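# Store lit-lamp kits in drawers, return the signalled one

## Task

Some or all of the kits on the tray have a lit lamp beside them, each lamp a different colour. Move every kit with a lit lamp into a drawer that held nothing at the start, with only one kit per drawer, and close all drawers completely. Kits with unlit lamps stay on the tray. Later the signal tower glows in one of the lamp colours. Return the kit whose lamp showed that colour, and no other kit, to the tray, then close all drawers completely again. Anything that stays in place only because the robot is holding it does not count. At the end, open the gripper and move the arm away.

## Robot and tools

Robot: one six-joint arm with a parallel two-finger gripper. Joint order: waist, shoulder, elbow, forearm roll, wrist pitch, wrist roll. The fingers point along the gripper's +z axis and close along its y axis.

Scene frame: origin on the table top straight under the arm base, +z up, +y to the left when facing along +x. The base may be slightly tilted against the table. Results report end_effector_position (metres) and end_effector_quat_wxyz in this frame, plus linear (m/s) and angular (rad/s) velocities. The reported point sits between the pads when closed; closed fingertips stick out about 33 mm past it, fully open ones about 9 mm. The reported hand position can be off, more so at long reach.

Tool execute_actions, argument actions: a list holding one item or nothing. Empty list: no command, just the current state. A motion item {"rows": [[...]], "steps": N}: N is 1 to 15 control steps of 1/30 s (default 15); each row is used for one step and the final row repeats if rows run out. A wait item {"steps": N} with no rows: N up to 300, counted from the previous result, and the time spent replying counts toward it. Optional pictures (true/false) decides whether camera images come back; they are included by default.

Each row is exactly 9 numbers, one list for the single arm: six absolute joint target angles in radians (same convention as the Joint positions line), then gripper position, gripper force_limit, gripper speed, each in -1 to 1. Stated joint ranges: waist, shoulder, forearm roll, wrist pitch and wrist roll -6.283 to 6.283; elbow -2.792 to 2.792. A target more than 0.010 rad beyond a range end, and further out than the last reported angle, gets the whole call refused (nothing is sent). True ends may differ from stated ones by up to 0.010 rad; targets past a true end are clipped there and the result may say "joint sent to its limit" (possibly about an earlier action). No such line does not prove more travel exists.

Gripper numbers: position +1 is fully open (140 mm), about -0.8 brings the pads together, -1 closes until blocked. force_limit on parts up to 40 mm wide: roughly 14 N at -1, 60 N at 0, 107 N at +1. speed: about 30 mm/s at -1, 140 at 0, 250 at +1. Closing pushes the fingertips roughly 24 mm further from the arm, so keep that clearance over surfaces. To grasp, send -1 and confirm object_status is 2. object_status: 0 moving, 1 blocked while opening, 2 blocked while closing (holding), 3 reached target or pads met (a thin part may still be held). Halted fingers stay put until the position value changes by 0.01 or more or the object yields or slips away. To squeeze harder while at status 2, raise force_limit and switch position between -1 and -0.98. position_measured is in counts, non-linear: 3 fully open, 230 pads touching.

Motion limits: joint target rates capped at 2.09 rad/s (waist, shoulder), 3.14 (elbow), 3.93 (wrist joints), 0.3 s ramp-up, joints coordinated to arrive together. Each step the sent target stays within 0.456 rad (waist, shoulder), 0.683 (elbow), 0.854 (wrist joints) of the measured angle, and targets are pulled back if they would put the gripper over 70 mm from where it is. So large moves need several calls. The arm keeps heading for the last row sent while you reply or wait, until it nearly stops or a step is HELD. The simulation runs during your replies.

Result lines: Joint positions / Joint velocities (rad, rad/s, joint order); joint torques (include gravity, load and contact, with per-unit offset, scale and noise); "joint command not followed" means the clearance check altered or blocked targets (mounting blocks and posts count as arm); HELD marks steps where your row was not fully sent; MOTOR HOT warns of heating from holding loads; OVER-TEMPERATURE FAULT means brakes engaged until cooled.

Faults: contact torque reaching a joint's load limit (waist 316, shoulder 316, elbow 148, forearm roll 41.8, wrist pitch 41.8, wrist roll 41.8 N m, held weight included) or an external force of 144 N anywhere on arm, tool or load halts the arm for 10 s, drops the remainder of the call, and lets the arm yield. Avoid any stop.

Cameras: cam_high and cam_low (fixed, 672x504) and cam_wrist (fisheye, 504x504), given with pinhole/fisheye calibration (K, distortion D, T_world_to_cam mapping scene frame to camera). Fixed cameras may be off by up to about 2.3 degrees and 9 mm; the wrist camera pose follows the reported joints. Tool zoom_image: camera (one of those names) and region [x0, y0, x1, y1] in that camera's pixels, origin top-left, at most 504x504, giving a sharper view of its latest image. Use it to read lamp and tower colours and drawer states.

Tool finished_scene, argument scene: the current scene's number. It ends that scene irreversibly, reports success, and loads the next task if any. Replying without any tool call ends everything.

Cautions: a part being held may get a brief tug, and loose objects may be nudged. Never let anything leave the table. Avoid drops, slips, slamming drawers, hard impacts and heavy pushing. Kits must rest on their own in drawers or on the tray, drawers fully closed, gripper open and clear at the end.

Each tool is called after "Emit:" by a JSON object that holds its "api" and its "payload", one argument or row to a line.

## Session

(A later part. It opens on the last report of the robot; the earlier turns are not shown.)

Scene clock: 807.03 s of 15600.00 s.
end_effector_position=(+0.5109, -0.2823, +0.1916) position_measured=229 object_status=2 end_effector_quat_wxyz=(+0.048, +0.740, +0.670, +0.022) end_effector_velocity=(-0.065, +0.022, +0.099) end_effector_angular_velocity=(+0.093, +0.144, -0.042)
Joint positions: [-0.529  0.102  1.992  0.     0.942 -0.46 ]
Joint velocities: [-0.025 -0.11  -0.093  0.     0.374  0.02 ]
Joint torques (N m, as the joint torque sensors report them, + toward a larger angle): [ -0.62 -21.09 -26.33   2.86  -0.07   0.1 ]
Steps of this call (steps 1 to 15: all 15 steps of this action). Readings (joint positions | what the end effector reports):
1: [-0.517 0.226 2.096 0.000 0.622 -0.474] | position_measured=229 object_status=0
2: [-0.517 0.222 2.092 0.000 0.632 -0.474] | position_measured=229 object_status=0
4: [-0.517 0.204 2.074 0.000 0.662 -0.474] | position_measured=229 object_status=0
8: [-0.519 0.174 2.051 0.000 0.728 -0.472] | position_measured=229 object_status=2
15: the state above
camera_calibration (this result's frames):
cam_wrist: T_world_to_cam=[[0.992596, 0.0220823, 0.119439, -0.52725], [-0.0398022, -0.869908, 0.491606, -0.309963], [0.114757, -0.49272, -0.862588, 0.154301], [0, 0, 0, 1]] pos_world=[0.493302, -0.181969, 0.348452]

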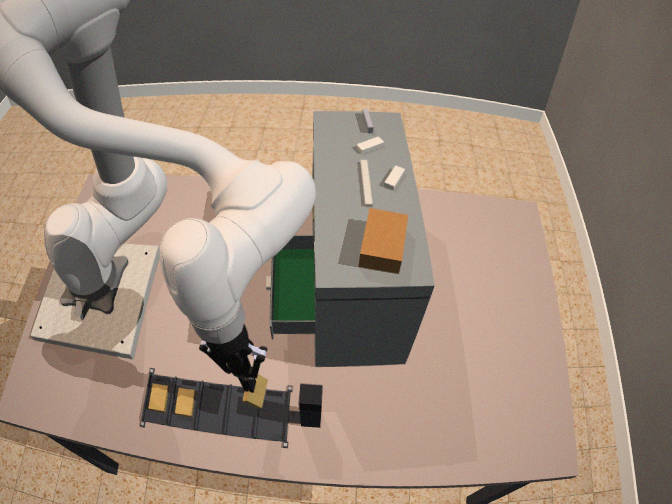

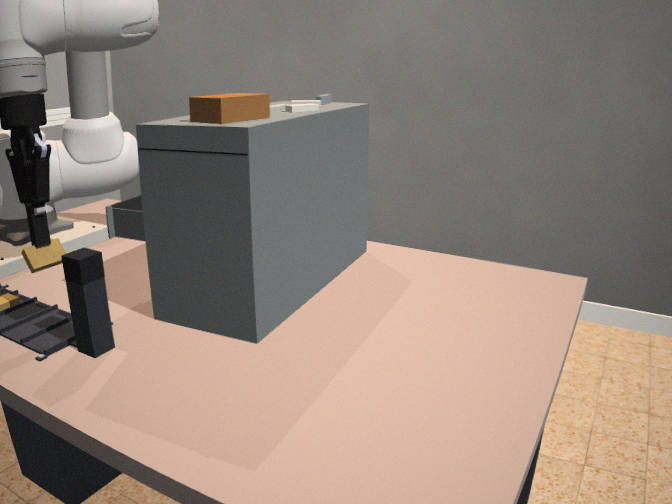

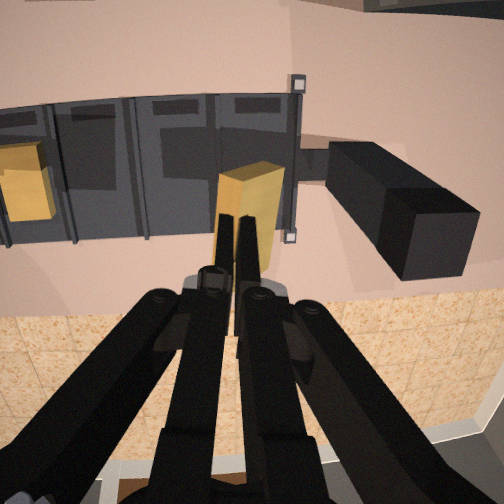

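Emit:
{"api": "execute_actions", "payload": {
  "actions": [
    {"rows":[[-0.54,0.11,2.0,0,0.97,-0.48,-1,-0.2,-0.8],[-0.54,0.11,2.0,0,0.97,-0.48,-1,-0.2,-0.8],[-0.54,0.11,2.0,0,0.97,-0.48,-1,-0.2,-0.8],[-0.555,0.125,2.015,0,0.98,-0.5,-1,-0.2,-0.8],[-0.555,0.125,2.015,0,0.98,-0.5,-1,-0.2,-0.8],[-0.555,0.125,2.015,0,0.98,-0.5,-1,-0.2,-0.8],[-0.57,0.14,2.03,0,0.97,-0.52,-1,-0.2,-0.8],[-0.57,0.14,2.03,0,0.97,-0.52,-1,-0.2,-0.8],[-0.57,0.14,2.03,0,0.97,-0.52,-1,-0.2,-0.8],[-0.58,0.16,2.035,0,0.9466,-0.533,-1,-0.2,-0.8]],"steps":15}
  ]
}}

Scene clock: 814.77 s of 15600.00 s.
end_effector_position=(+0.4717, -0.2896, +0.1373) position_measured=229 object_status=2 end_effector_quat_wxyz=(-0.003, +0.734, +0.679, +0.008) end_effector_velocity=(+0.002, -0.003, -0.002) end_effector_angular_velocity=(-0.003, -0.005, +0.003)
Joint positions: [-0.58   0.16   2.035 -0.     0.947 -0.533]
Joint velocities: [-0.002  0.003 -0.     0.001 -0.009 -0.006]
Joint torques (N m, as the joint torque sensors report them, + toward a larger angle): [  0.5  -51.32 -32.85   3.76   0.     0.13]
Steps of this call (steps 1 to 15: the robot went on to your last target; steps 16 to 90: nothing new was sent; then 4.23 s passed at rest; steps 91 to 105: all 15 steps of this action). Readings (joint positions | what the end effector reports):
91: [-0.530 0.100 1.990 -0.000 0.950 -0.460] | position_measured=229 object_status=2
92: [-0.533 0.102 1.992 -0.000 0.956 -0.465] | position_measured=229 object_status=2
94: [-0.539 0.109 1.999 -0.000 0.968 -0.478] | position_measured=229 object_status=2
98: [-0.558 0.128 2.018 -0.000 0.978 -0.504] | position_measured=229 object_status=2
105: the state above
camera_calibration (this result's frames):
cam_wrist: T_world_to_cam=[[0.998643, 0.0416579, 0.0312404, -0.466723], [0.0234873, -0.895838, 0.44376, -0.321998], [0.0464724, -0.442424, -0.895601, 0.159702], [0, 0, 0, 1]] pos_world=[0.466231, -0.198359, 0.300499]

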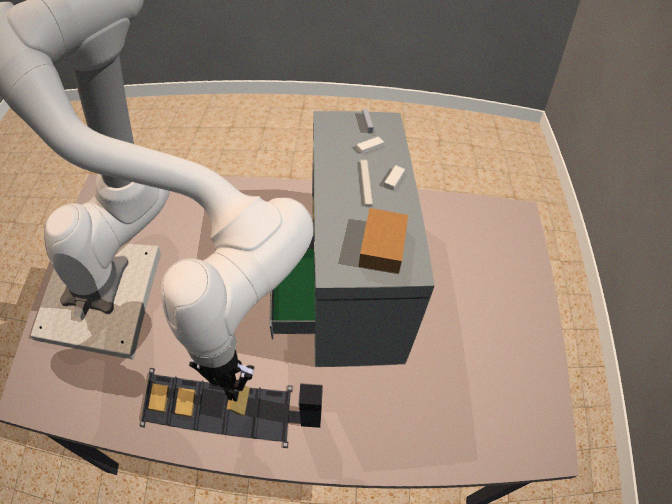

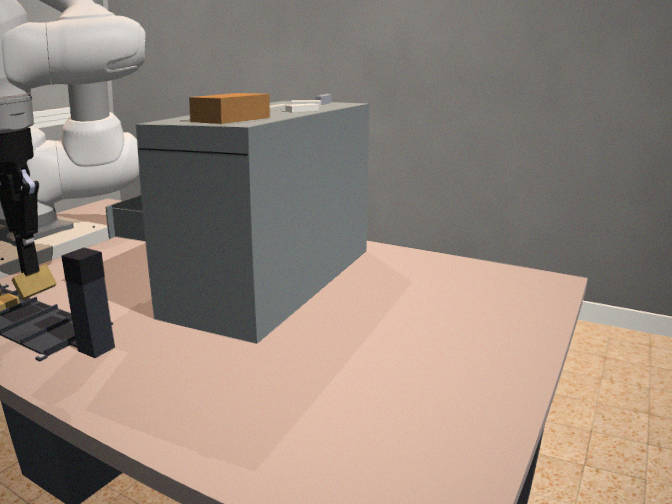

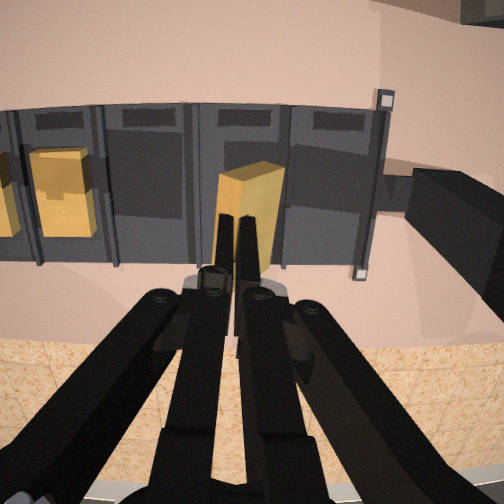

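Emit:
{"api": "execute_actions", "payload": {
  "actions": [
    {"rows":[[-0.575,0.12,2.0,0,1.02,-0.5,-1,-0.2,-0.8],[-0.575,0.12,2.0,0,1.02,-0.5,-1,-0.2,-0.8],[-0.575,0.12,2.0,0,1.02,-0.5,-1,-0.2,-0.8],[-0.57,0.07,1.96,0,1.11,-0.47,-1,-0.2,-0.8],[-0.57,0.07,1.96,0,1.11,-0.47,-1,-0.2,-0.8],[-0.57,0.07,1.96,0,1.11,-0.47,-1,-0.2,-0.8],[-0.57,0.07,1.96,0,1.11,-0.47,-1,-0.2,-0.8],[-0.565,0.02,1.92,0,1.2,-0.45,-1,-0.2,-0.8],[-0.565,0.02,1.92,0,1.2,-0.45,-1,-0.2,-0.8],[-0.565,0.02,1.92,0,1.2,-0.45,-1,-0.2,-0.8],[-0.565,0.02,1.92,0,1.2,-0.45,-1,-0.2,-0.8],[-0.563,-0.03,1.88,0,1.29,-0.435,-1,-0.2,-0.8]],"steps":15}
  ],
  "pictures": false
}}

Emit:
{"api": "execute_actions", "payload": {
  "actions": [
    {"rows":[[-0.53,-0.03,1.875,0,1.295,-0.56,-1,-0.2,-0.8],[-0.53,-0.03,1.875,0,1.295,-0.56,-1,-0.2,-0.8],[-0.53,-0.03,1.875,0,1.295,-0.56,-1,-0.2,-0.8],[-0.53,-0.03,1.875,0,1.295,-0.56,-1,-0.2,-0.8],[-0.5,-0.03,1.87,0,1.3,-0.67,-1,-0.2,-0.8],[-0.5,-0.03,1.87,0,1.3,-0.67,-1,-0.2,-0.8],[-0.5,-0.03,1.87,0,1.3,-0.67,-1,-0.2,-0.8],[-0.5,-0.03,1.87,0,1.3,-0.67,-1,-0.2,-0.8],[-0.47,-0.03,1.87,0,1.3,-0.78,-1,-0.2,-0.8],[-0.47,-0.03,1.87,0,1.3,-0.78,-1,-0.2,-0.8],[-0.47,-0.03,1.87,0,1.3,-0.78,-1,-0.2,-0.8],[-0.47,-0.03,1.87,0,1.3,-0.78,-1,-0.2,-0.8],[-0.435,-0.025,1.86,0,1.305,-0.9,-1,-0.2,-0.8]],"steps":15}
  ],
  "pictures": false
}}

Emit:
{"api": "execute_actions", "payload": {
  "actions": [
    {"rows":[[-0.4,-0.02,1.855,0,1.31,-1.01,-1,-0.2,-0.8],[-0.4,-0.02,1.855,0,1.31,-1.01,-1,-0.2,-0.8],[-0.4,-0.02,1.855,0,1.31,-1.01,-1,-0.2,-0.8],[-0.37,-0.02,1.85,0,1.31,-1.12,-1,-0.2,-0.8],[-0.37,-0.02,1.85,0,1.31,-1.12,-1,-0.2,-0.8],[-0.37,-0.02,1.85,0,1.31,-1.12,-1,-0.2,-0.8],[-0.37,-0.02,1.85,0,1.31,-1.12,-1,-0.2,-0.8],[-0.335,-0.013,1.84,0,1.315,-1.23,-1,-0.2,-0.8],[-0.335,-0.013,1.84,0,1.315,-1.23,-1,-0.2,-0.8],[-0.335,-0.013,1.84,0,1.315,-1.23,-1,-0.2,-0.8],[-0.335,-0.013,1.84,0,1.315,-1.23,-1,-0.2,-0.8],[-0.3,-0.007,1.83,0,1.32,-1.35,-1,-0.2,-0.8]],"steps":15}
  ]
}}

Scene clock: 830.60 s of 15600.00 s.
end_effector_position=(+0.4520, -0.2687, +0.3034) position_measured=229 object_status=2 end_effector_quat_wxyz=(-0.002, +0.759, +0.651, +0.008) end_effector_velocity=(-0.086, +0.061, +0.391) end_effector_angular_velocity=(-0.035, -0.052, -0.093)
Joint positions: [-0.564 -0.015  1.892  0.     1.263 -0.439]
Joint velocities: [ 0.017 -0.406 -0.333 -0.     0.674  0.109]
Joint torques (N m, as the joint torque sensors report them, + toward a larger angle): [ -3.36 -10.57 -26.52   2.79   0.06   0.15]
Steps of this call (steps 1 to 15: the robot went on to your last target; steps 16 to 90: nothing new was sent; then 12.33 s passed at rest; steps 91 to 105: all 15 steps of this action). Readings (joint positions | what the end effector reports):
91: [-0.580 0.160 2.035 0.000 0.947 -0.533] | position_measured=229 object_status=2
92: [-0.580 0.157 2.032 0.000 0.953 -0.530] | position_measured=229 object_status=2
94: [-0.577 0.132 2.010 0.000 0.998 -0.510] | position_measured=229 object_status=2
98: [-0.571 0.075 1.964 0.000 1.100 -0.473] | position_measured=229 object_status=2
105: the state above

Scene clock: 831.10 s of 15600.00 s.
end_effector_position=(+0.4745, -0.2186, +0.3243) position_measured=229 object_status=2 end_effector_quat_wxyz=(-0.000, +0.580, +0.814, +0.008) end_effector_velocity=(+0.090, +0.140, +0.020) end_effector_angular_velocity=(-0.010, -0.018, +1.413)
Joint positions: [-0.458 -0.029  1.868 -0.     1.301 -0.821]
Joint velocities: [ 0.318  0.035 -0.066  0.     0.035 -1.095]
Joint torques (N m, as the joint torque sensors report them, + toward a larger angle): [  6.78 -37.59 -41.98   5.08  -0.09   0.24]
Steps of this call (steps 1 to 15: all 15 steps of this action). Readings (joint positions | what the end effector reports):
1: [-0.563 -0.025 1.884 0.000 1.280 -0.437] | position_measured=229 object_status=2
2: [-0.561 -0.029 1.880 0.000 1.288 -0.440] | position_measured=229 object_status=2
4: [-0.547 -0.030 1.877 0.000 1.293 -0.490] | position_measured=229 object_status=2
8: [-0.511 -0.030 1.872 0.000 1.298 -0.631] | position_measured=229 object_status=2
15: the state above

Scene clock: 831.60 s of 15600.00 s.
end_effector_position=(+0.5133, -0.1518, +0.3338) position_measured=229 object_status=2 end_effector_quat_wxyz=(+0.001, +0.299, +0.954, +0.008) end_effector_velocity=(+0.067, +0.127, +0.022) end_effector_angular_velocity=(-0.008, -0.018, +1.182)
Joint positions: [-0.313 -0.009  1.834 -0.     1.318 -1.306]
Joint velocities: [ 0.266  0.04  -0.076 -0.     0.036 -0.916]
Joint torques (N m, as the joint torque sensors report them, + toward a larger angle): [ -4.71 -39.77 -39.63   4.13   0.27   0.31]
Steps of this call (steps 1 to 15: all 15 steps of this action). Readings (joint positions | what the end effector reports):
1: [-0.448 -0.027 1.865 -0.000 1.303 -0.856] | position_measured=229 object_status=2
2: [-0.437 -0.026 1.862 -0.000 1.304 -0.892] | position_measured=229 object_status=2
4: [-0.413 -0.022 1.857 -0.000 1.308 -0.968] | position_measured=229 object_status=2
8: [-0.375 -0.020 1.851 -0.000 1.310 -1.103] | position_measured=229 object_status=2
15: the state above
camera_calibration (this result's frames):
cam_wrist: T_world_to_cam=[[0.469181, 0.882213, 0.039629, -0.123561], [0.777383, -0.433888, 0.455431, -0.607415], [0.418982, -0.182873, -0.889388, 0.240881], [0, 0, 0, 1]] pos_world=[0.429241, -0.110492, 0.495769]

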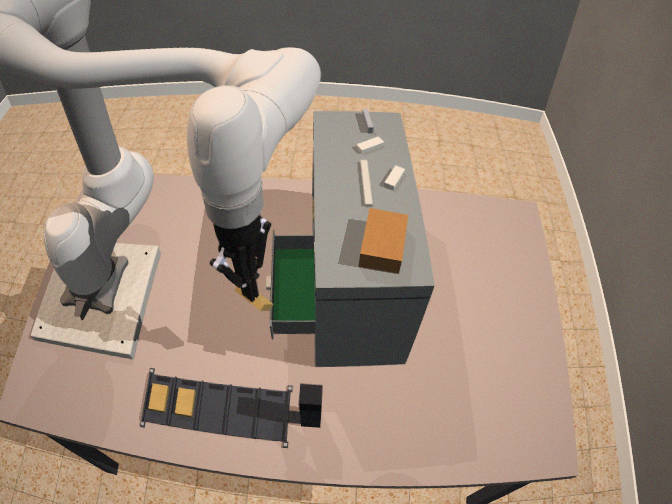

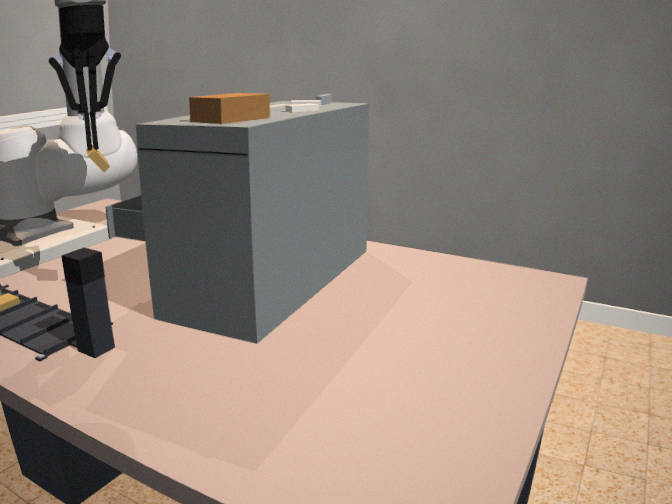

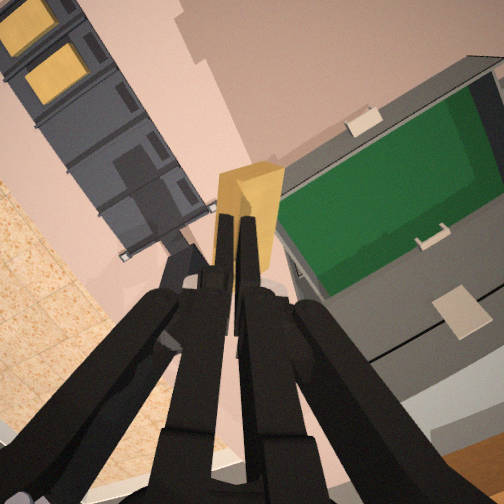

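Emit:
{"api": "execute_actions", "payload": {
  "actions": [
    {"rows":[[-0.27,0,1.82,0,1.32,-1.46,-1,-0.2,-0.8],[-0.27,0,1.82,0,1.32,-1.46,-1,-0.2,-0.8],[-0.27,0,1.82,0,1.32,-1.46,-1,-0.2,-0.8],[-0.23,0.015,1.81,0,1.316,-1.63,-1,-0.2,-0.8],[-0.23,0.015,1.81,0,1.316,-1.63,-1,-0.2,-0.8],[-0.23,0.015,1.81,0,1.316,-1.63,-1,-0.2,-0.8],[-0.23,0.015,1.81,0,1.316,-1.63,-1,-0.2,-0.8],[-0.184,0.03,1.8,0,1.31,-1.794,-1,-0.2,-0.8],[-0.184,0.03,1.8,0,1.31,-1.794,-1,-0.2,-0.8],[-0.184,0.03,1.8,0,1.31,-1.794,-1,-0.2,-0.8],[-0.184,0.03,1.8,0,1.31,-1.794,-1,-0.2,-0.8],[-0.184,0.057,1.839,0,1.2456,-1.794,-1,-0.2,-0.8]],"steps":15}
  ],
  "pictures": false
}}

Emit:
{"api": "execute_actions", "payload": {
  "actions": [
    {"rows":[[-0.17,0.075,1.845,0,1.2216,-1.78,-1,-0.2,-0.8],[-0.17,0.075,1.845,0,1.2216,-1.78,-1,-0.2,-0.8],[-0.17,0.075,1.845,0,1.2216,-1.78,-1,-0.2,-0.8],[-0.17,0.075,1.845,0,1.2216,-1.78,-1,-0.2,-0.8],[-0.17,0.075,1.845,0,1.2216,-1.78,-1,-0.2,-0.8],[-0.16,0.092,1.852,0,1.1976,-1.77,-1,-0.2,-0.8]],"steps":15}
  ]
}}

Scene clock: 840.37 s of 15600.00 s.
end_effector_position=(+0.5559, -0.0900, +0.3067) position_measured=229 object_status=2 end_effector_quat_wxyz=(+0.004, -0.004, +1.000, +0.008) end_effector_velocity=(+0.027, +0.001, -0.353) end_effector_angular_velocity=(+0.013, +0.058, +0.028)
Joint positions: [-0.184  0.049  1.827  0.     1.266 -1.793]
Joint velocities: [ 0.002  0.247  0.401  0.    -0.589 -0.025]
Joint torques (N m, as the joint torque sensors report them, + toward a larger angle): [  0.56 -64.23 -43.83   4.78   0.84   0.06]
Steps of this call (steps 1 to 30: the robot went on to your last target; steps 31 to 90: nothing new was sent; then 5.27 s passed at rest; steps 91 to 105: all 15 steps of this action). Readings (joint positions | what the end effector reports):
91: [-0.300 -0.007 1.830 -0.000 1.320 -1.350] | position_measured=229 object_status=2
92: [-0.298 -0.007 1.829 -0.000 1.320 -1.357] | position_measured=229 object_status=2
94: [-0.284 -0.003 1.825 -0.000 1.320 -1.410] | position_measured=229 object_status=2
98: [-0.240 0.011 1.813 -0.000 1.318 -1.586] | position_measured=229 object_status=2
105: the state above

Scene clock: 840.87 s of 15600.00 s.
end_effector_position=(+0.5718, -0.0787, +0.2693) position_measured=229 object_status=2 end_effector_quat_wxyz=(+0.004, -0.005, +1.000, +0.007) end_effector_velocity=(-0.000, -0.001, -0.000) end_effector_angular_velocity=(-0.000, +0.000, -0.002)
Joint positions: [-0.16   0.092  1.852 -0.     1.198 -1.77 ]
Joint velocities: [-0.001  0.    -0.    -0.001  0.     0.001]
Joint torques (N m, as the joint torque sensors report them, + toward a larger angle): [ -1.01 -48.29 -38.48   4.38   0.02   0.05]
Steps of this call (steps 1 to 15: all 15 steps of this action). Readings (joint positions | what the end effector reports):
1: [-0.184 0.055 1.836 0.000 1.252 -1.794] | position_measured=229 object_status=2
2: [-0.182 0.061 1.840 0.000 1.241 -1.791] | position_measured=229 object_status=2
4: [-0.172 0.073 1.844 0.000 1.225 -1.782] | position_measured=229 object_status=2
8: [-0.164 0.085 1.849 0.000 1.207 -1.774] | position_measured=229 object_status=2
15: the state above
camera_calibration (this result's frames):
cam_wrist: T_world_to_cam=[[-0.128175, 0.991071, 0.0367227, 0.137937], [0.879912, 0.0965607, 0.465222, -0.61134], [0.457523, 0.0919426, -0.884432, 0.170597], [0, 0, 0, 1]] pos_world=[0.477553, -0.0933592, 0.430225]

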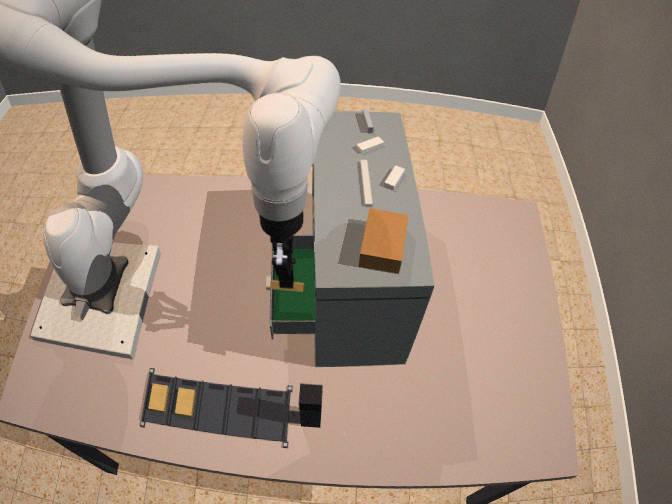

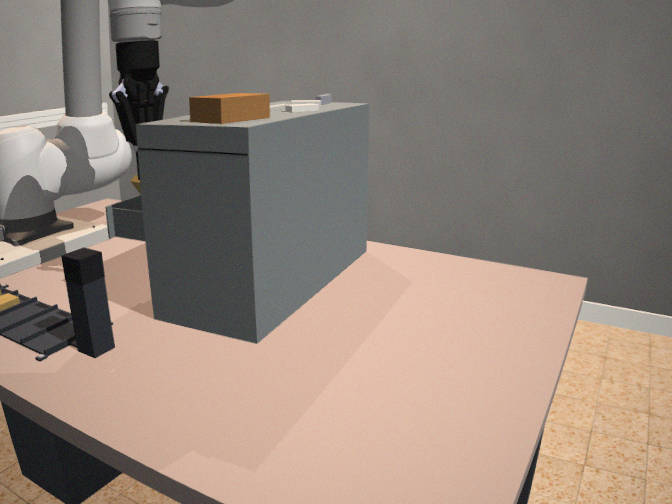

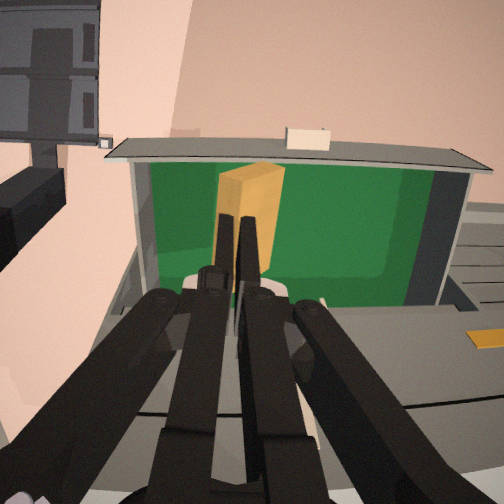

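Emit:
{"api": "execute_actions", "payload": {
  "actions": [
    {"rows":[[-0.153,0.101,1.854,0,1.1866,-1.76,-1,-0.2,-0.8],[-0.153,0.101,1.854,0,1.1866,-1.76,-1,-0.2,-0.8],[-0.153,0.101,1.854,0,1.1866,-1.76,-1,-0.2,-0.8],[-0.153,0.101,1.854,0,1.1866,-1.76,-1,-0.2,-0.8],[-0.15,0.108,1.859,0,1.174,-1.76,-1,-0.2,-0.8],[-0.15,0.108,1.859,0,1.174,-1.76,-1,-0.2,-0.8],[-0.15,0.108,1.859,0,1.174,-1.76,-1,-0.2,-0.8],[-0.15,0.108,1.859,0,1.174,-1.76,-1,-0.2,-0.8],[-0.15,0.112,1.87,0,1.159,-1.76,-1,-0.2,-0.8]],"steps":15}
  ]
}}

Scene clock: 847.47 s of 15600.00 s.
end_effector_position=(+0.5770, -0.0734, +0.2485) position_measured=229 object_status=2 end_effector_quat_wxyz=(+0.004, -0.005, +1.000, +0.007) end_effector_velocity=(+0.000, -0.000, -0.001) end_effector_angular_velocity=(-0.000, -0.001, -0.001)
Joint positions: [-0.15   0.112  1.87   0.     1.159 -1.76 ]
Joint velocities: [-0.     0.001  0.002 -0.    -0.003  0.001]
Joint torques (N m, as the joint torque sensors report them, + toward a larger angle): [ -0.62 -49.65 -38.23   4.1    0.22   0.03]
Steps of this call (steps 1 to 15: the robot went on to your last target; steps 16 to 90: nothing new was sent; then 3.10 s passed at rest; steps 91 to 105: all 15 steps of this action). Readings (joint positions | what the end effector reports):
91: [-0.160 0.092 1.852 0.000 1.198 -1.770] | position_measured=229 object_status=2
92: [-0.158 0.095 1.852 0.000 1.194 -1.767] | position_measured=229 object_status=2
94: [-0.154 0.100 1.854 0.000 1.188 -1.761] | position_measured=229 object_status=2
98: [-0.150 0.108 1.859 0.000 1.175 -1.760] | position_measured=229 object_status=2
105: the state above
camera_calibration (this result's frames):
cam_wrist: T_world_to_cam=[[-0.128125, 0.991079, 0.0367013, 0.134078], [0.879644, 0.0964712, 0.465747, -0.606801], [0.458051, 0.0919578, -0.884156, 0.148986], [0, 0, 0, 1]] pos_world=[0.482704, -0.0880434, 0.409422]

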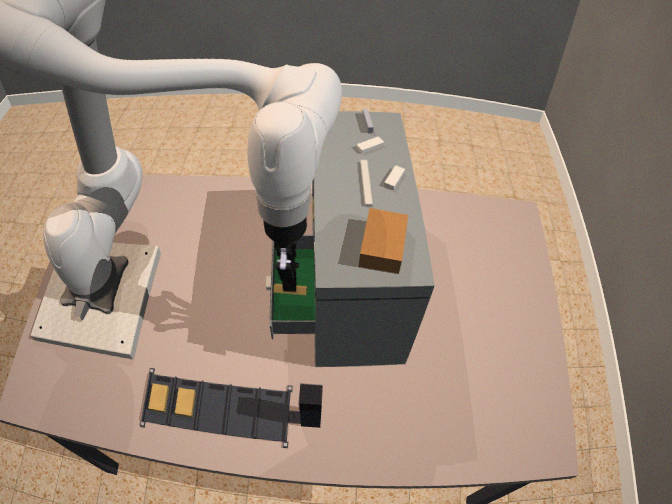

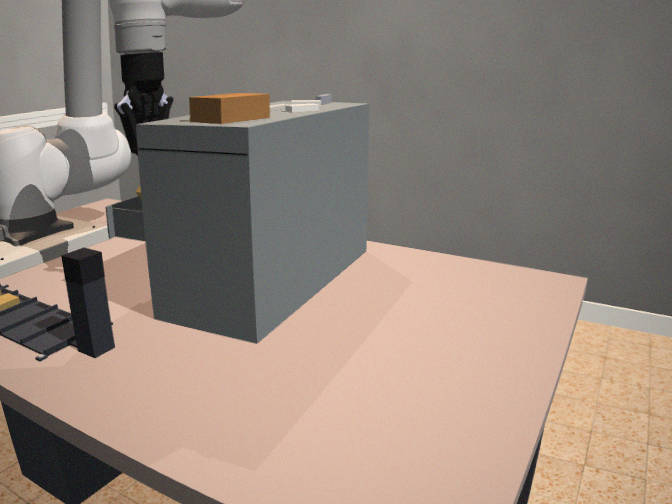

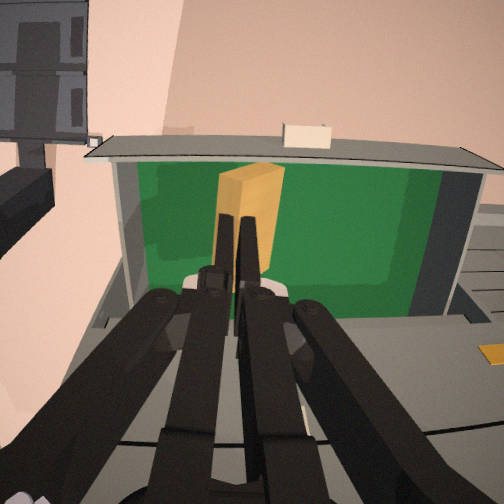

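Emit:
{"api": "execute_actions", "payload": {
  "actions": [
    {"rows":[[-0.15,0.1144,1.875,0,1.152,-1.76,-1,-0.2,-0.8],[-0.15,0.1144,1.875,0,1.152,-1.76,-1,-0.2,-0.8],[-0.15,0.1144,1.875,0,1.152,-1.76,-1,-0.2,-0.8],[-0.15,0.117,1.88,0,1.1446,-1.76,-1,-0.2,-0.8],[-0.15,0.117,1.88,0,1.1446,-1.76,-1,-0.2,-0.8],[-0.15,0.117,1.88,0,1.1446,-1.76,-1,-0.2,-0.8],[-0.15,0.117,1.88,0,1.1446,-1.76,-1,-0.2,-0.8],[-0.15,0.119,1.886,0,1.1366,-1.76,-1,-0.2,-0.8],[-0.15,0.119,1.886,0,1.1366,-1.76,-1,-0.2,-0.8],[-0.15,0.119,1.886,0,1.1366,-1.76,-1,-0.2,-0.8],[-0.15,0.119,1.886,0,1.1366,-1.76,-1,-0.2,-0.8],[-0.15,0.122,1.891,0,1.1286,-1.76,-1,-0.2,-0.8]],"steps":15}
  ]
}}

Scene clock: 852.43 s of 15600.00 s.
end_effector_position=(+0.5759, -0.0729, +0.2322) position_measured=229 object_status=2 end_effector_quat_wxyz=(+0.004, -0.005, +1.000, +0.007) end_effector_velocity=(+0.003, -0.001, -0.007) end_effector_angular_velocity=(-0.002, -0.009, -0.000)
Joint positions: [-0.15   0.122  1.891 -0.     1.129 -1.76 ]
Joint velocities: [-0.001  0.005  0.008  0.    -0.022 -0.001]
Joint torques (N m, as the joint torque sensors report them, + toward a larger angle): [ -0.57 -55.66 -41.89   4.72  -0.14   0.03]
Steps of this call (steps 1 to 15: the robot went on to your last target; steps 16 to 90: nothing new was sent; then 1.47 s passed at rest; steps 91 to 105: all 15 steps of this action). Readings (joint positions | what the end effector reports):
91: [-0.150 0.112 1.870 -0.000 1.159 -1.760] | position_measured=229 object_status=2
92: [-0.150 0.113 1.872 -0.000 1.156 -1.760] | position_measured=229 object_status=2
94: [-0.150 0.114 1.875 -0.000 1.153 -1.760] | position_measured=229 object_status=2
98: [-0.150 0.117 1.880 -0.000 1.145 -1.760] | position_measured=229 object_status=2
105: the state above
camera_calibration (this result's frames):
cam_wrist: T_world_to_cam=[[-0.128187, 0.991065, 0.0368496, 0.134084], [0.880072, 0.0965442, 0.464922, -0.598256], [0.45721, 0.0920273, -0.884584, 0.135638], [0, 0, 0, 1]] pos_world=[0.481681, -0.0876106, 0.393185]

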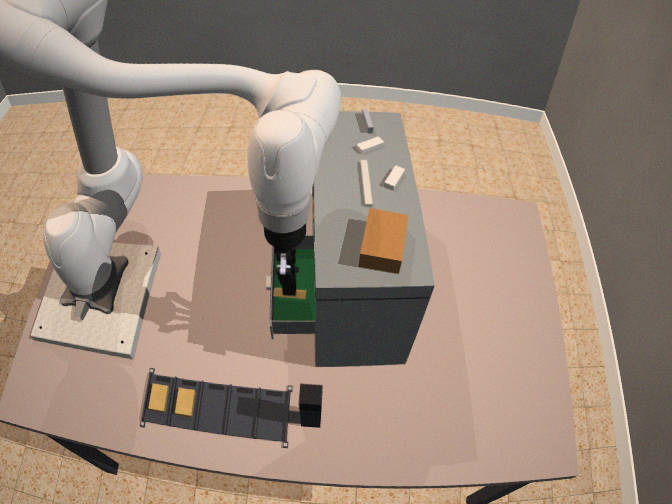

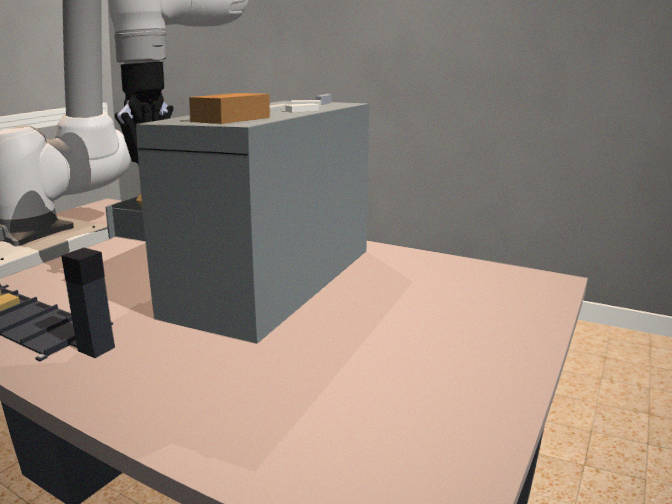

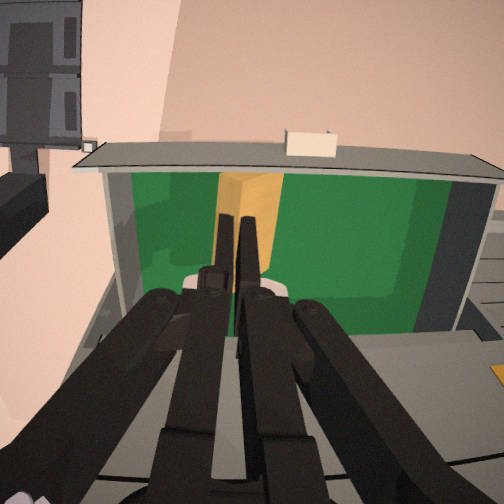

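Emit:
{"api": "execute_actions", "payload": {
  "actions": [
    {"rows":[[-0.15,0.124,1.895,0,1.1226,-1.76,-1,-0.2,-0.8],[-0.15,0.124,1.895,0,1.1226,-1.76,-1,-0.2,-0.8],[-0.15,0.124,1.895,0,1.1226,-1.76,-1,-0.2,-0.8],[-0.15,0.124,1.895,0,1.1226,-1.76,-1,-0.2,-0.8],[-0.15,0.1265,1.899,0,1.116,-1.76,-1,-0.2,-0.8],[-0.15,0.1265,1.899,0,1.116,-1.76,-1,-0.2,-0.8],[-0.15,0.1265,1.899,0,1.116,-1.76,-1,-0.2,-0.8],[-0.15,0.1265,1.899,0,1.116,-1.76,-1,-0.2,-0.8],[-0.15,0.129,1.903,0,1.1096,-1.76,-1,-0.2,-0.8]],"steps":15}
  ]
}}

Scene clock: 857.37 s of 15600.00 s.
end_effector_position=(+0.5757, -0.0727, +0.2219) position_measured=229 object_status=2 end_effector_quat_wxyz=(+0.004, -0.005, +1.000, +0.008) end_effector_velocity=(-0.000, +0.001, -0.000) end_effector_angular_velocity=(+0.001, +0.000, +0.001)
Joint positions: [-0.15   0.129  1.903  0.     1.11  -1.76 ]
Joint velocities: [ 0.001  0.     0.001  0.001 -0.     0.   ]
Joint torques (N m, as the joint torque sensors report them, + toward a larger angle): [ -0.47 -52.03 -37.03   4.17   0.16   0.02]
Steps of this call (steps 1 to 15: the robot went on to your last target; steps 16 to 90: nothing new was sent; then 1.43 s passed at rest; steps 91 to 105: all 15 steps of this action). Readings (joint positions | what the end effector reports):
91: [-0.150 0.122 1.891 0.000 1.128 -1.760] | position_measured=229 object_status=2
92: [-0.150 0.123 1.892 0.000 1.126 -1.760] | position_measured=229 object_status=2
94: [-0.150 0.124 1.895 0.000 1.123 -1.760] | position_measured=229 object_status=2
98: [-0.150 0.126 1.899 0.000 1.117 -1.760] | position_measured=229 object_status=2
105: the state above
camera_calibration (this result's frames):
cam_wrist: T_world_to_cam=[[-0.128137, 0.991071, 0.0368761, 0.134176], [0.879934, 0.0964583, 0.465201, -0.593335], [0.45749, 0.0920578, -0.884437, 0.126359], [0, 0, 0, 1]] pos_world=[0.48148, -0.0873781, 0.382829]

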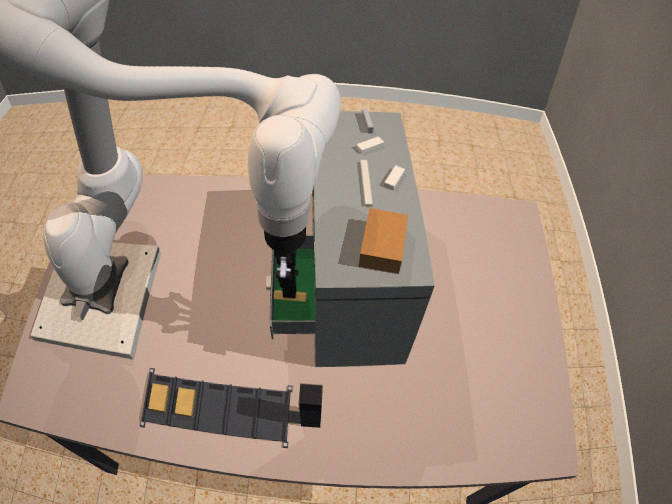

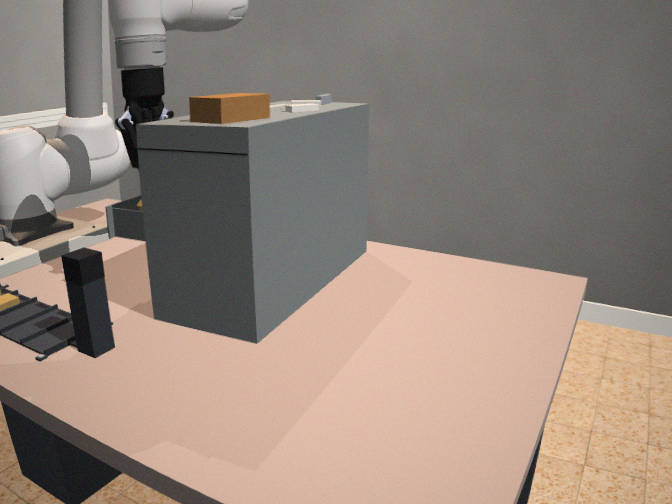

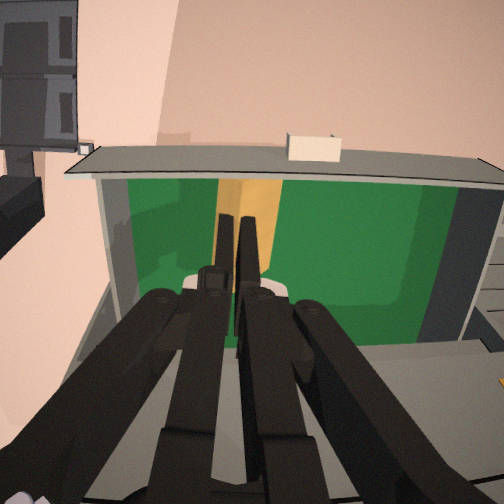

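Emit:
{"api": "execute_actions", "payload": {
  "actions": [
    {"rows":[[-0.15,0.131,1.907,0,1.1036,-1.76,-1,-0.2,-0.8],[-0.15,0.131,1.907,0,1.1036,-1.76,-1,-0.2,-0.8],[-0.15,0.131,1.907,0,1.1036,-1.76,-1,-0.2,-0.8],[-0.15,0.131,1.907,0,1.1036,-1.76,-1,-0.2,-0.8],[-0.15,0.133,1.911,0,1.0976,-1.76,-1,-0.2,-0.8],[-0.15,0.133,1.911,0,1.0976,-1.76,-1,-0.2,-0.8],[-0.15,0.133,1.911,0,1.0976,-1.76,-1,-0.2,-0.8],[-0.15,0.133,1.911,0,1.0976,-1.76,-1,-0.2,-0.8],[-0.15,0.135,1.915,0,1.0916,-1.76,-1,-0.2,-0.8]],"steps":15}
  ]
}}

Scene clock: 861.63 s of 15600.00 s.
end_effector_position=(+0.5750, -0.0724, +0.2125) position_measured=229 object_status=2 end_effector_quat_wxyz=(+0.004, -0.005, +1.000, +0.007) end_effector_velocity=(-0.001, +0.000, -0.001) end_effector_angular_velocity=(+0.000, +0.003, -0.000)
Joint positions: [-0.15   0.135  1.915 -0.     1.092 -1.76 ]
Joint velocities: [-0.     0.001  0.001 -0.     0.001  0.   ]
Joint torques (N m, as the joint torque sensors report them, + toward a larger angle): [  1.18 -46.1  -32.45   4.81   0.09   0.1 ]
Steps of this call (steps 1 to 15: the robot went on to your last target; steps 16 to 90: nothing new was sent; then 0.77 s passed at rest; steps 91 to 105: all 15 steps of this action). Readings (joint positions | what the end effector reports):
91: [-0.150 0.129 1.903 -0.000 1.109 -1.760] | position_measured=229 object_status=2
92: [-0.150 0.130 1.904 -0.000 1.107 -1.760] | position_measured=229 object_status=2
94: [-0.150 0.131 1.907 -0.000 1.104 -1.760] | position_measured=229 object_status=2
98: [-0.150 0.133 1.911 -0.000 1.098 -1.760] | position_measured=229 object_status=2
105: the state above
camera_calibration (this result's frames):
cam_wrist: T_world_to_cam=[[-0.128191, 0.991068, 0.0367464, 0.134233], [0.879897, 0.096561, 0.46525, -0.588297], [0.457546, 0.0919739, -0.884416, 0.118308], [0, 0, 0, 1]] pos_world=[0.480716, -0.0871084, 0.373406]

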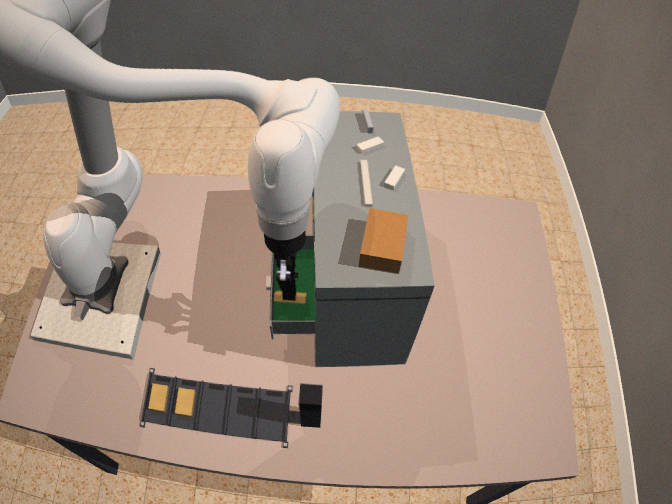

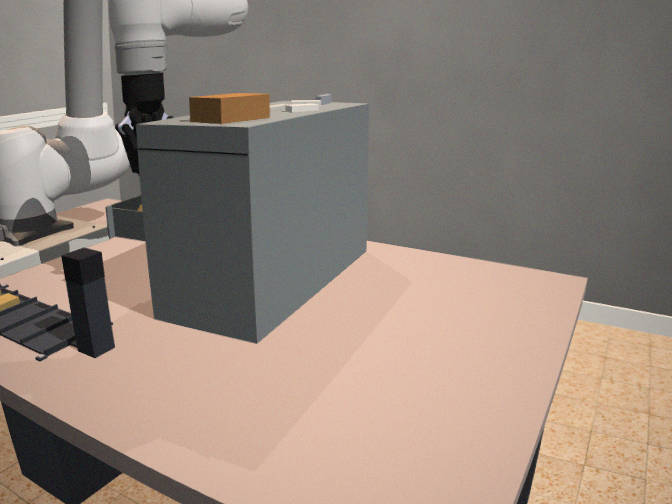

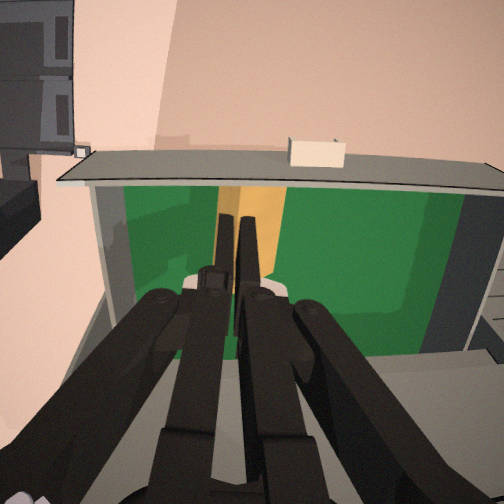

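Contact. Release slowly while easing up, then lift.

Emit:
{"api": "execute_actions", "payload": {
  "actions": [
    {"rows":[[-0.15,0.133,1.911,0,1.0976,-1.76,-0.5,-0.2,-0.8]],"steps":15}
  ],
  "pictures": false
}}

Emit:
{"api": "execute_actions", "payload": {
  "actions": [
    {"rows":[[-0.15,0.129,1.903,0,1.1096,-1.76,-0.5,-0.2,-0.8],[-0.15,0.129,1.903,0,1.1096,-1.76,-0.5,-0.2,-0.8],[-0.15,0.129,1.903,0,1.1096,-1.76,-0.5,-0.2,-0.8],[-0.15,0.129,1.903,0,1.1096,-1.76,-0.5,-0.2,-0.8],[-0.15,0.129,1.903,0,1.1096,-1.76,-0.5,-0.2,-0.8],[-0.15,0.129,1.903,0,1.1096,-1.76,-0.5,-0.2,-0.8],[-0.15,0.129,1.903,0,1.1096,-1.76,-0.5,-0.2,-0.8],[-0.15,0.129,1.903,0,1.1096,-1.76,-0.5,-0.2,-0.8],[-0.15,0.112,1.87,0,1.159,-1.76,-0.5,-0.2,-0.8]],"steps":15}
  ],
  "pictures": false
}}

Emit:
{"api": "execute_actions", "payload": {
  "actions": [
    {"rows":[[-0.16,0.07,1.83,0,1.24,-1.76,-0.5,-0.2,-0.8]],"steps":15}
  ]
}}

Scene clock: 867.37 s of 15600.00 s.
end_effector_position=(+0.5752, -0.0725, +0.2155) position_measured=192 object_status=0 end_effector_quat_wxyz=(+0.004, -0.005, +1.000, +0.007) end_effector_velocity=(+0.000, -0.000, +0.000) end_effector_angular_velocity=(+0.000, -0.002, -0.002)
Joint positions: [-0.15   0.133  1.911  0.     1.098 -1.76 ]
Joint velocities: [-0.001 -0.    -0.     0.    -0.001  0.   ]
Joint torques (N m, as the joint torque sensors report them, + toward a larger angle): [ -0.75 -49.91 -36.57   4.12   0.02   0.22]
Steps of this call (steps 1 to 15: the robot went on to your last target; steps 16 to 90: nothing new was sent; then 2.23 s passed at rest; steps 91 to 105: all 15 steps of this action). Readings (joint positions | what the end effector reports):
91: [-0.150 0.135 1.915 0.000 1.092 -1.760] | position_measured=229 object_status=0
92: [-0.150 0.134 1.914 0.000 1.093 -1.760] | position_measured=229 object_status=0
94: [-0.150 0.133 1.911 0.000 1.097 -1.760] | position_measured=222 object_status=0
98: [-0.150 0.133 1.911 0.000 1.098 -1.760] | position_measured=211 object_status=0
105: the state above

Scene clock: 867.87 s of 15600.00 s.
end_effector_position=(+0.5770, -0.0734, +0.2483) position_measured=192 object_status=3 end_effector_quat_wxyz=(+0.004, -0.005, +1.000, +0.007) end_effector_velocity=(-0.002, +0.002, +0.001) end_effector_angular_velocity=(+0.001, +0.006, +0.002)
Joint positions: [-0.15   0.112  1.87   0.     1.159 -1.76 ]
Joint velocities: [ 0.003 -0.    -0.002 -0.     0.009  0.001]
Joint torques (N m, as the joint torque sensors report them, + toward a larger angle): [  0.98 -53.39 -37.85   4.28  -0.23  -0.04]
Steps of this call (steps 1 to 15: all 15 steps of this action). Readings (joint positions | what the end effector reports):
1: [-0.150 0.133 1.911 0.000 1.098 -1.760] | position_measured=192 object_status=0
2: [-0.150 0.132 1.909 0.000 1.102 -1.760] | position_measured=192 object_status=0
4: [-0.150 0.129 1.903 0.000 1.108 -1.760] | position_measured=192 object_status=0
8: [-0.150 0.129 1.903 0.000 1.110 -1.760] | position_measured=192 object_status=3
15: the state above

Scene clock: 868.37 s of 15600.00 s.
end_effector_position=(+0.5671, -0.0781, +0.2933) position_measured=192 object_status=3 end_effector_quat_wxyz=(+0.005, +0.000, +1.000, +0.007) end_effector_velocity=(+0.000, +0.001, +0.001) end_effector_angular_velocity=(-0.001, -0.003, +0.001)
Joint positions: [-0.16  0.07  1.83  0.    1.24 -1.76]
Joint velocities: [ 0.002 -0.002 -0.    -0.    -0.001  0.   ]
Joint torques (N m, as the joint torque sensors report them, + toward a larger angle): [ -0.32 -47.68 -39.19   4.34   0.09   0.13]
Steps of this call (steps 1 to 15: all 15 steps of this action). Readings (joint positions | what the end effector reports):
1: [-0.150 0.112 1.870 0.000 1.159 -1.760] | position_measured=192 object_status=3
2: [-0.151 0.109 1.867 0.000 1.166 -1.760] | position_measured=192 object_status=3
4: [-0.157 0.084 1.843 0.000 1.213 -1.760] | position_measured=192 object_status=3
8: [-0.160 0.070 1.830 0.000 1.240 -1.760] | position_measured=192 object_status=3
15: the state above
camera_calibration (this result's frames):
cam_wrist: T_world_to_cam=[[-0.118254, 0.992312, 0.0365212, 0.130418], [0.880296, 0.0877452, 0.46624, -0.619597], [0.459451, 0.0872841, -0.883904, 0.192333], [0, 0, 0, 1]] pos_world=[0.472484, -0.0918365, 0.454122]

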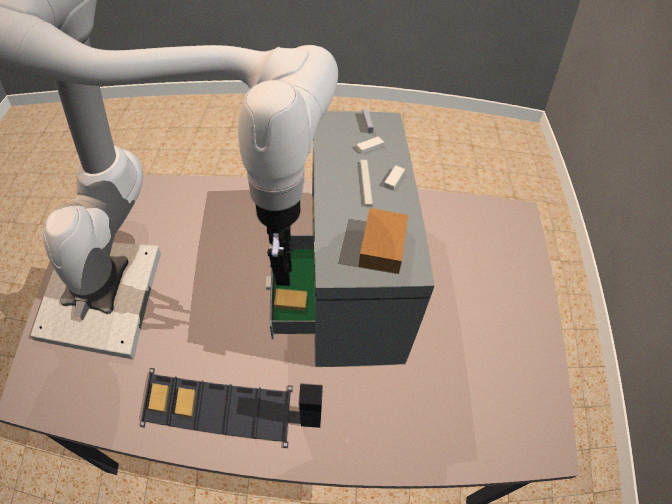

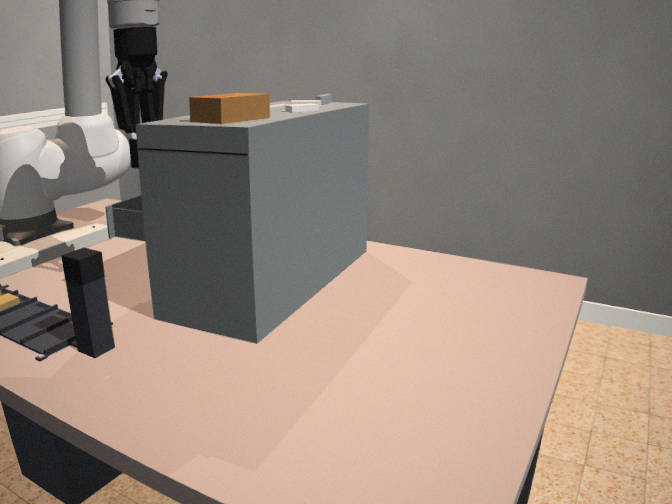

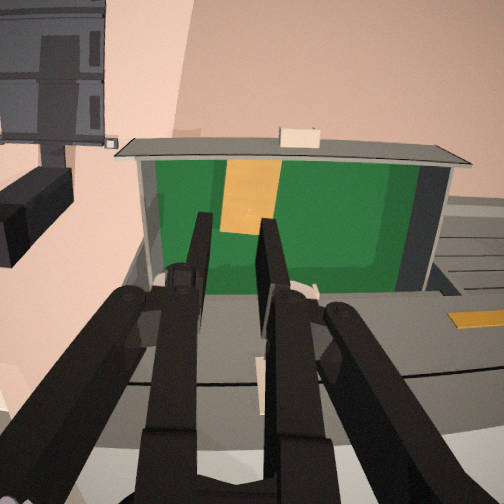

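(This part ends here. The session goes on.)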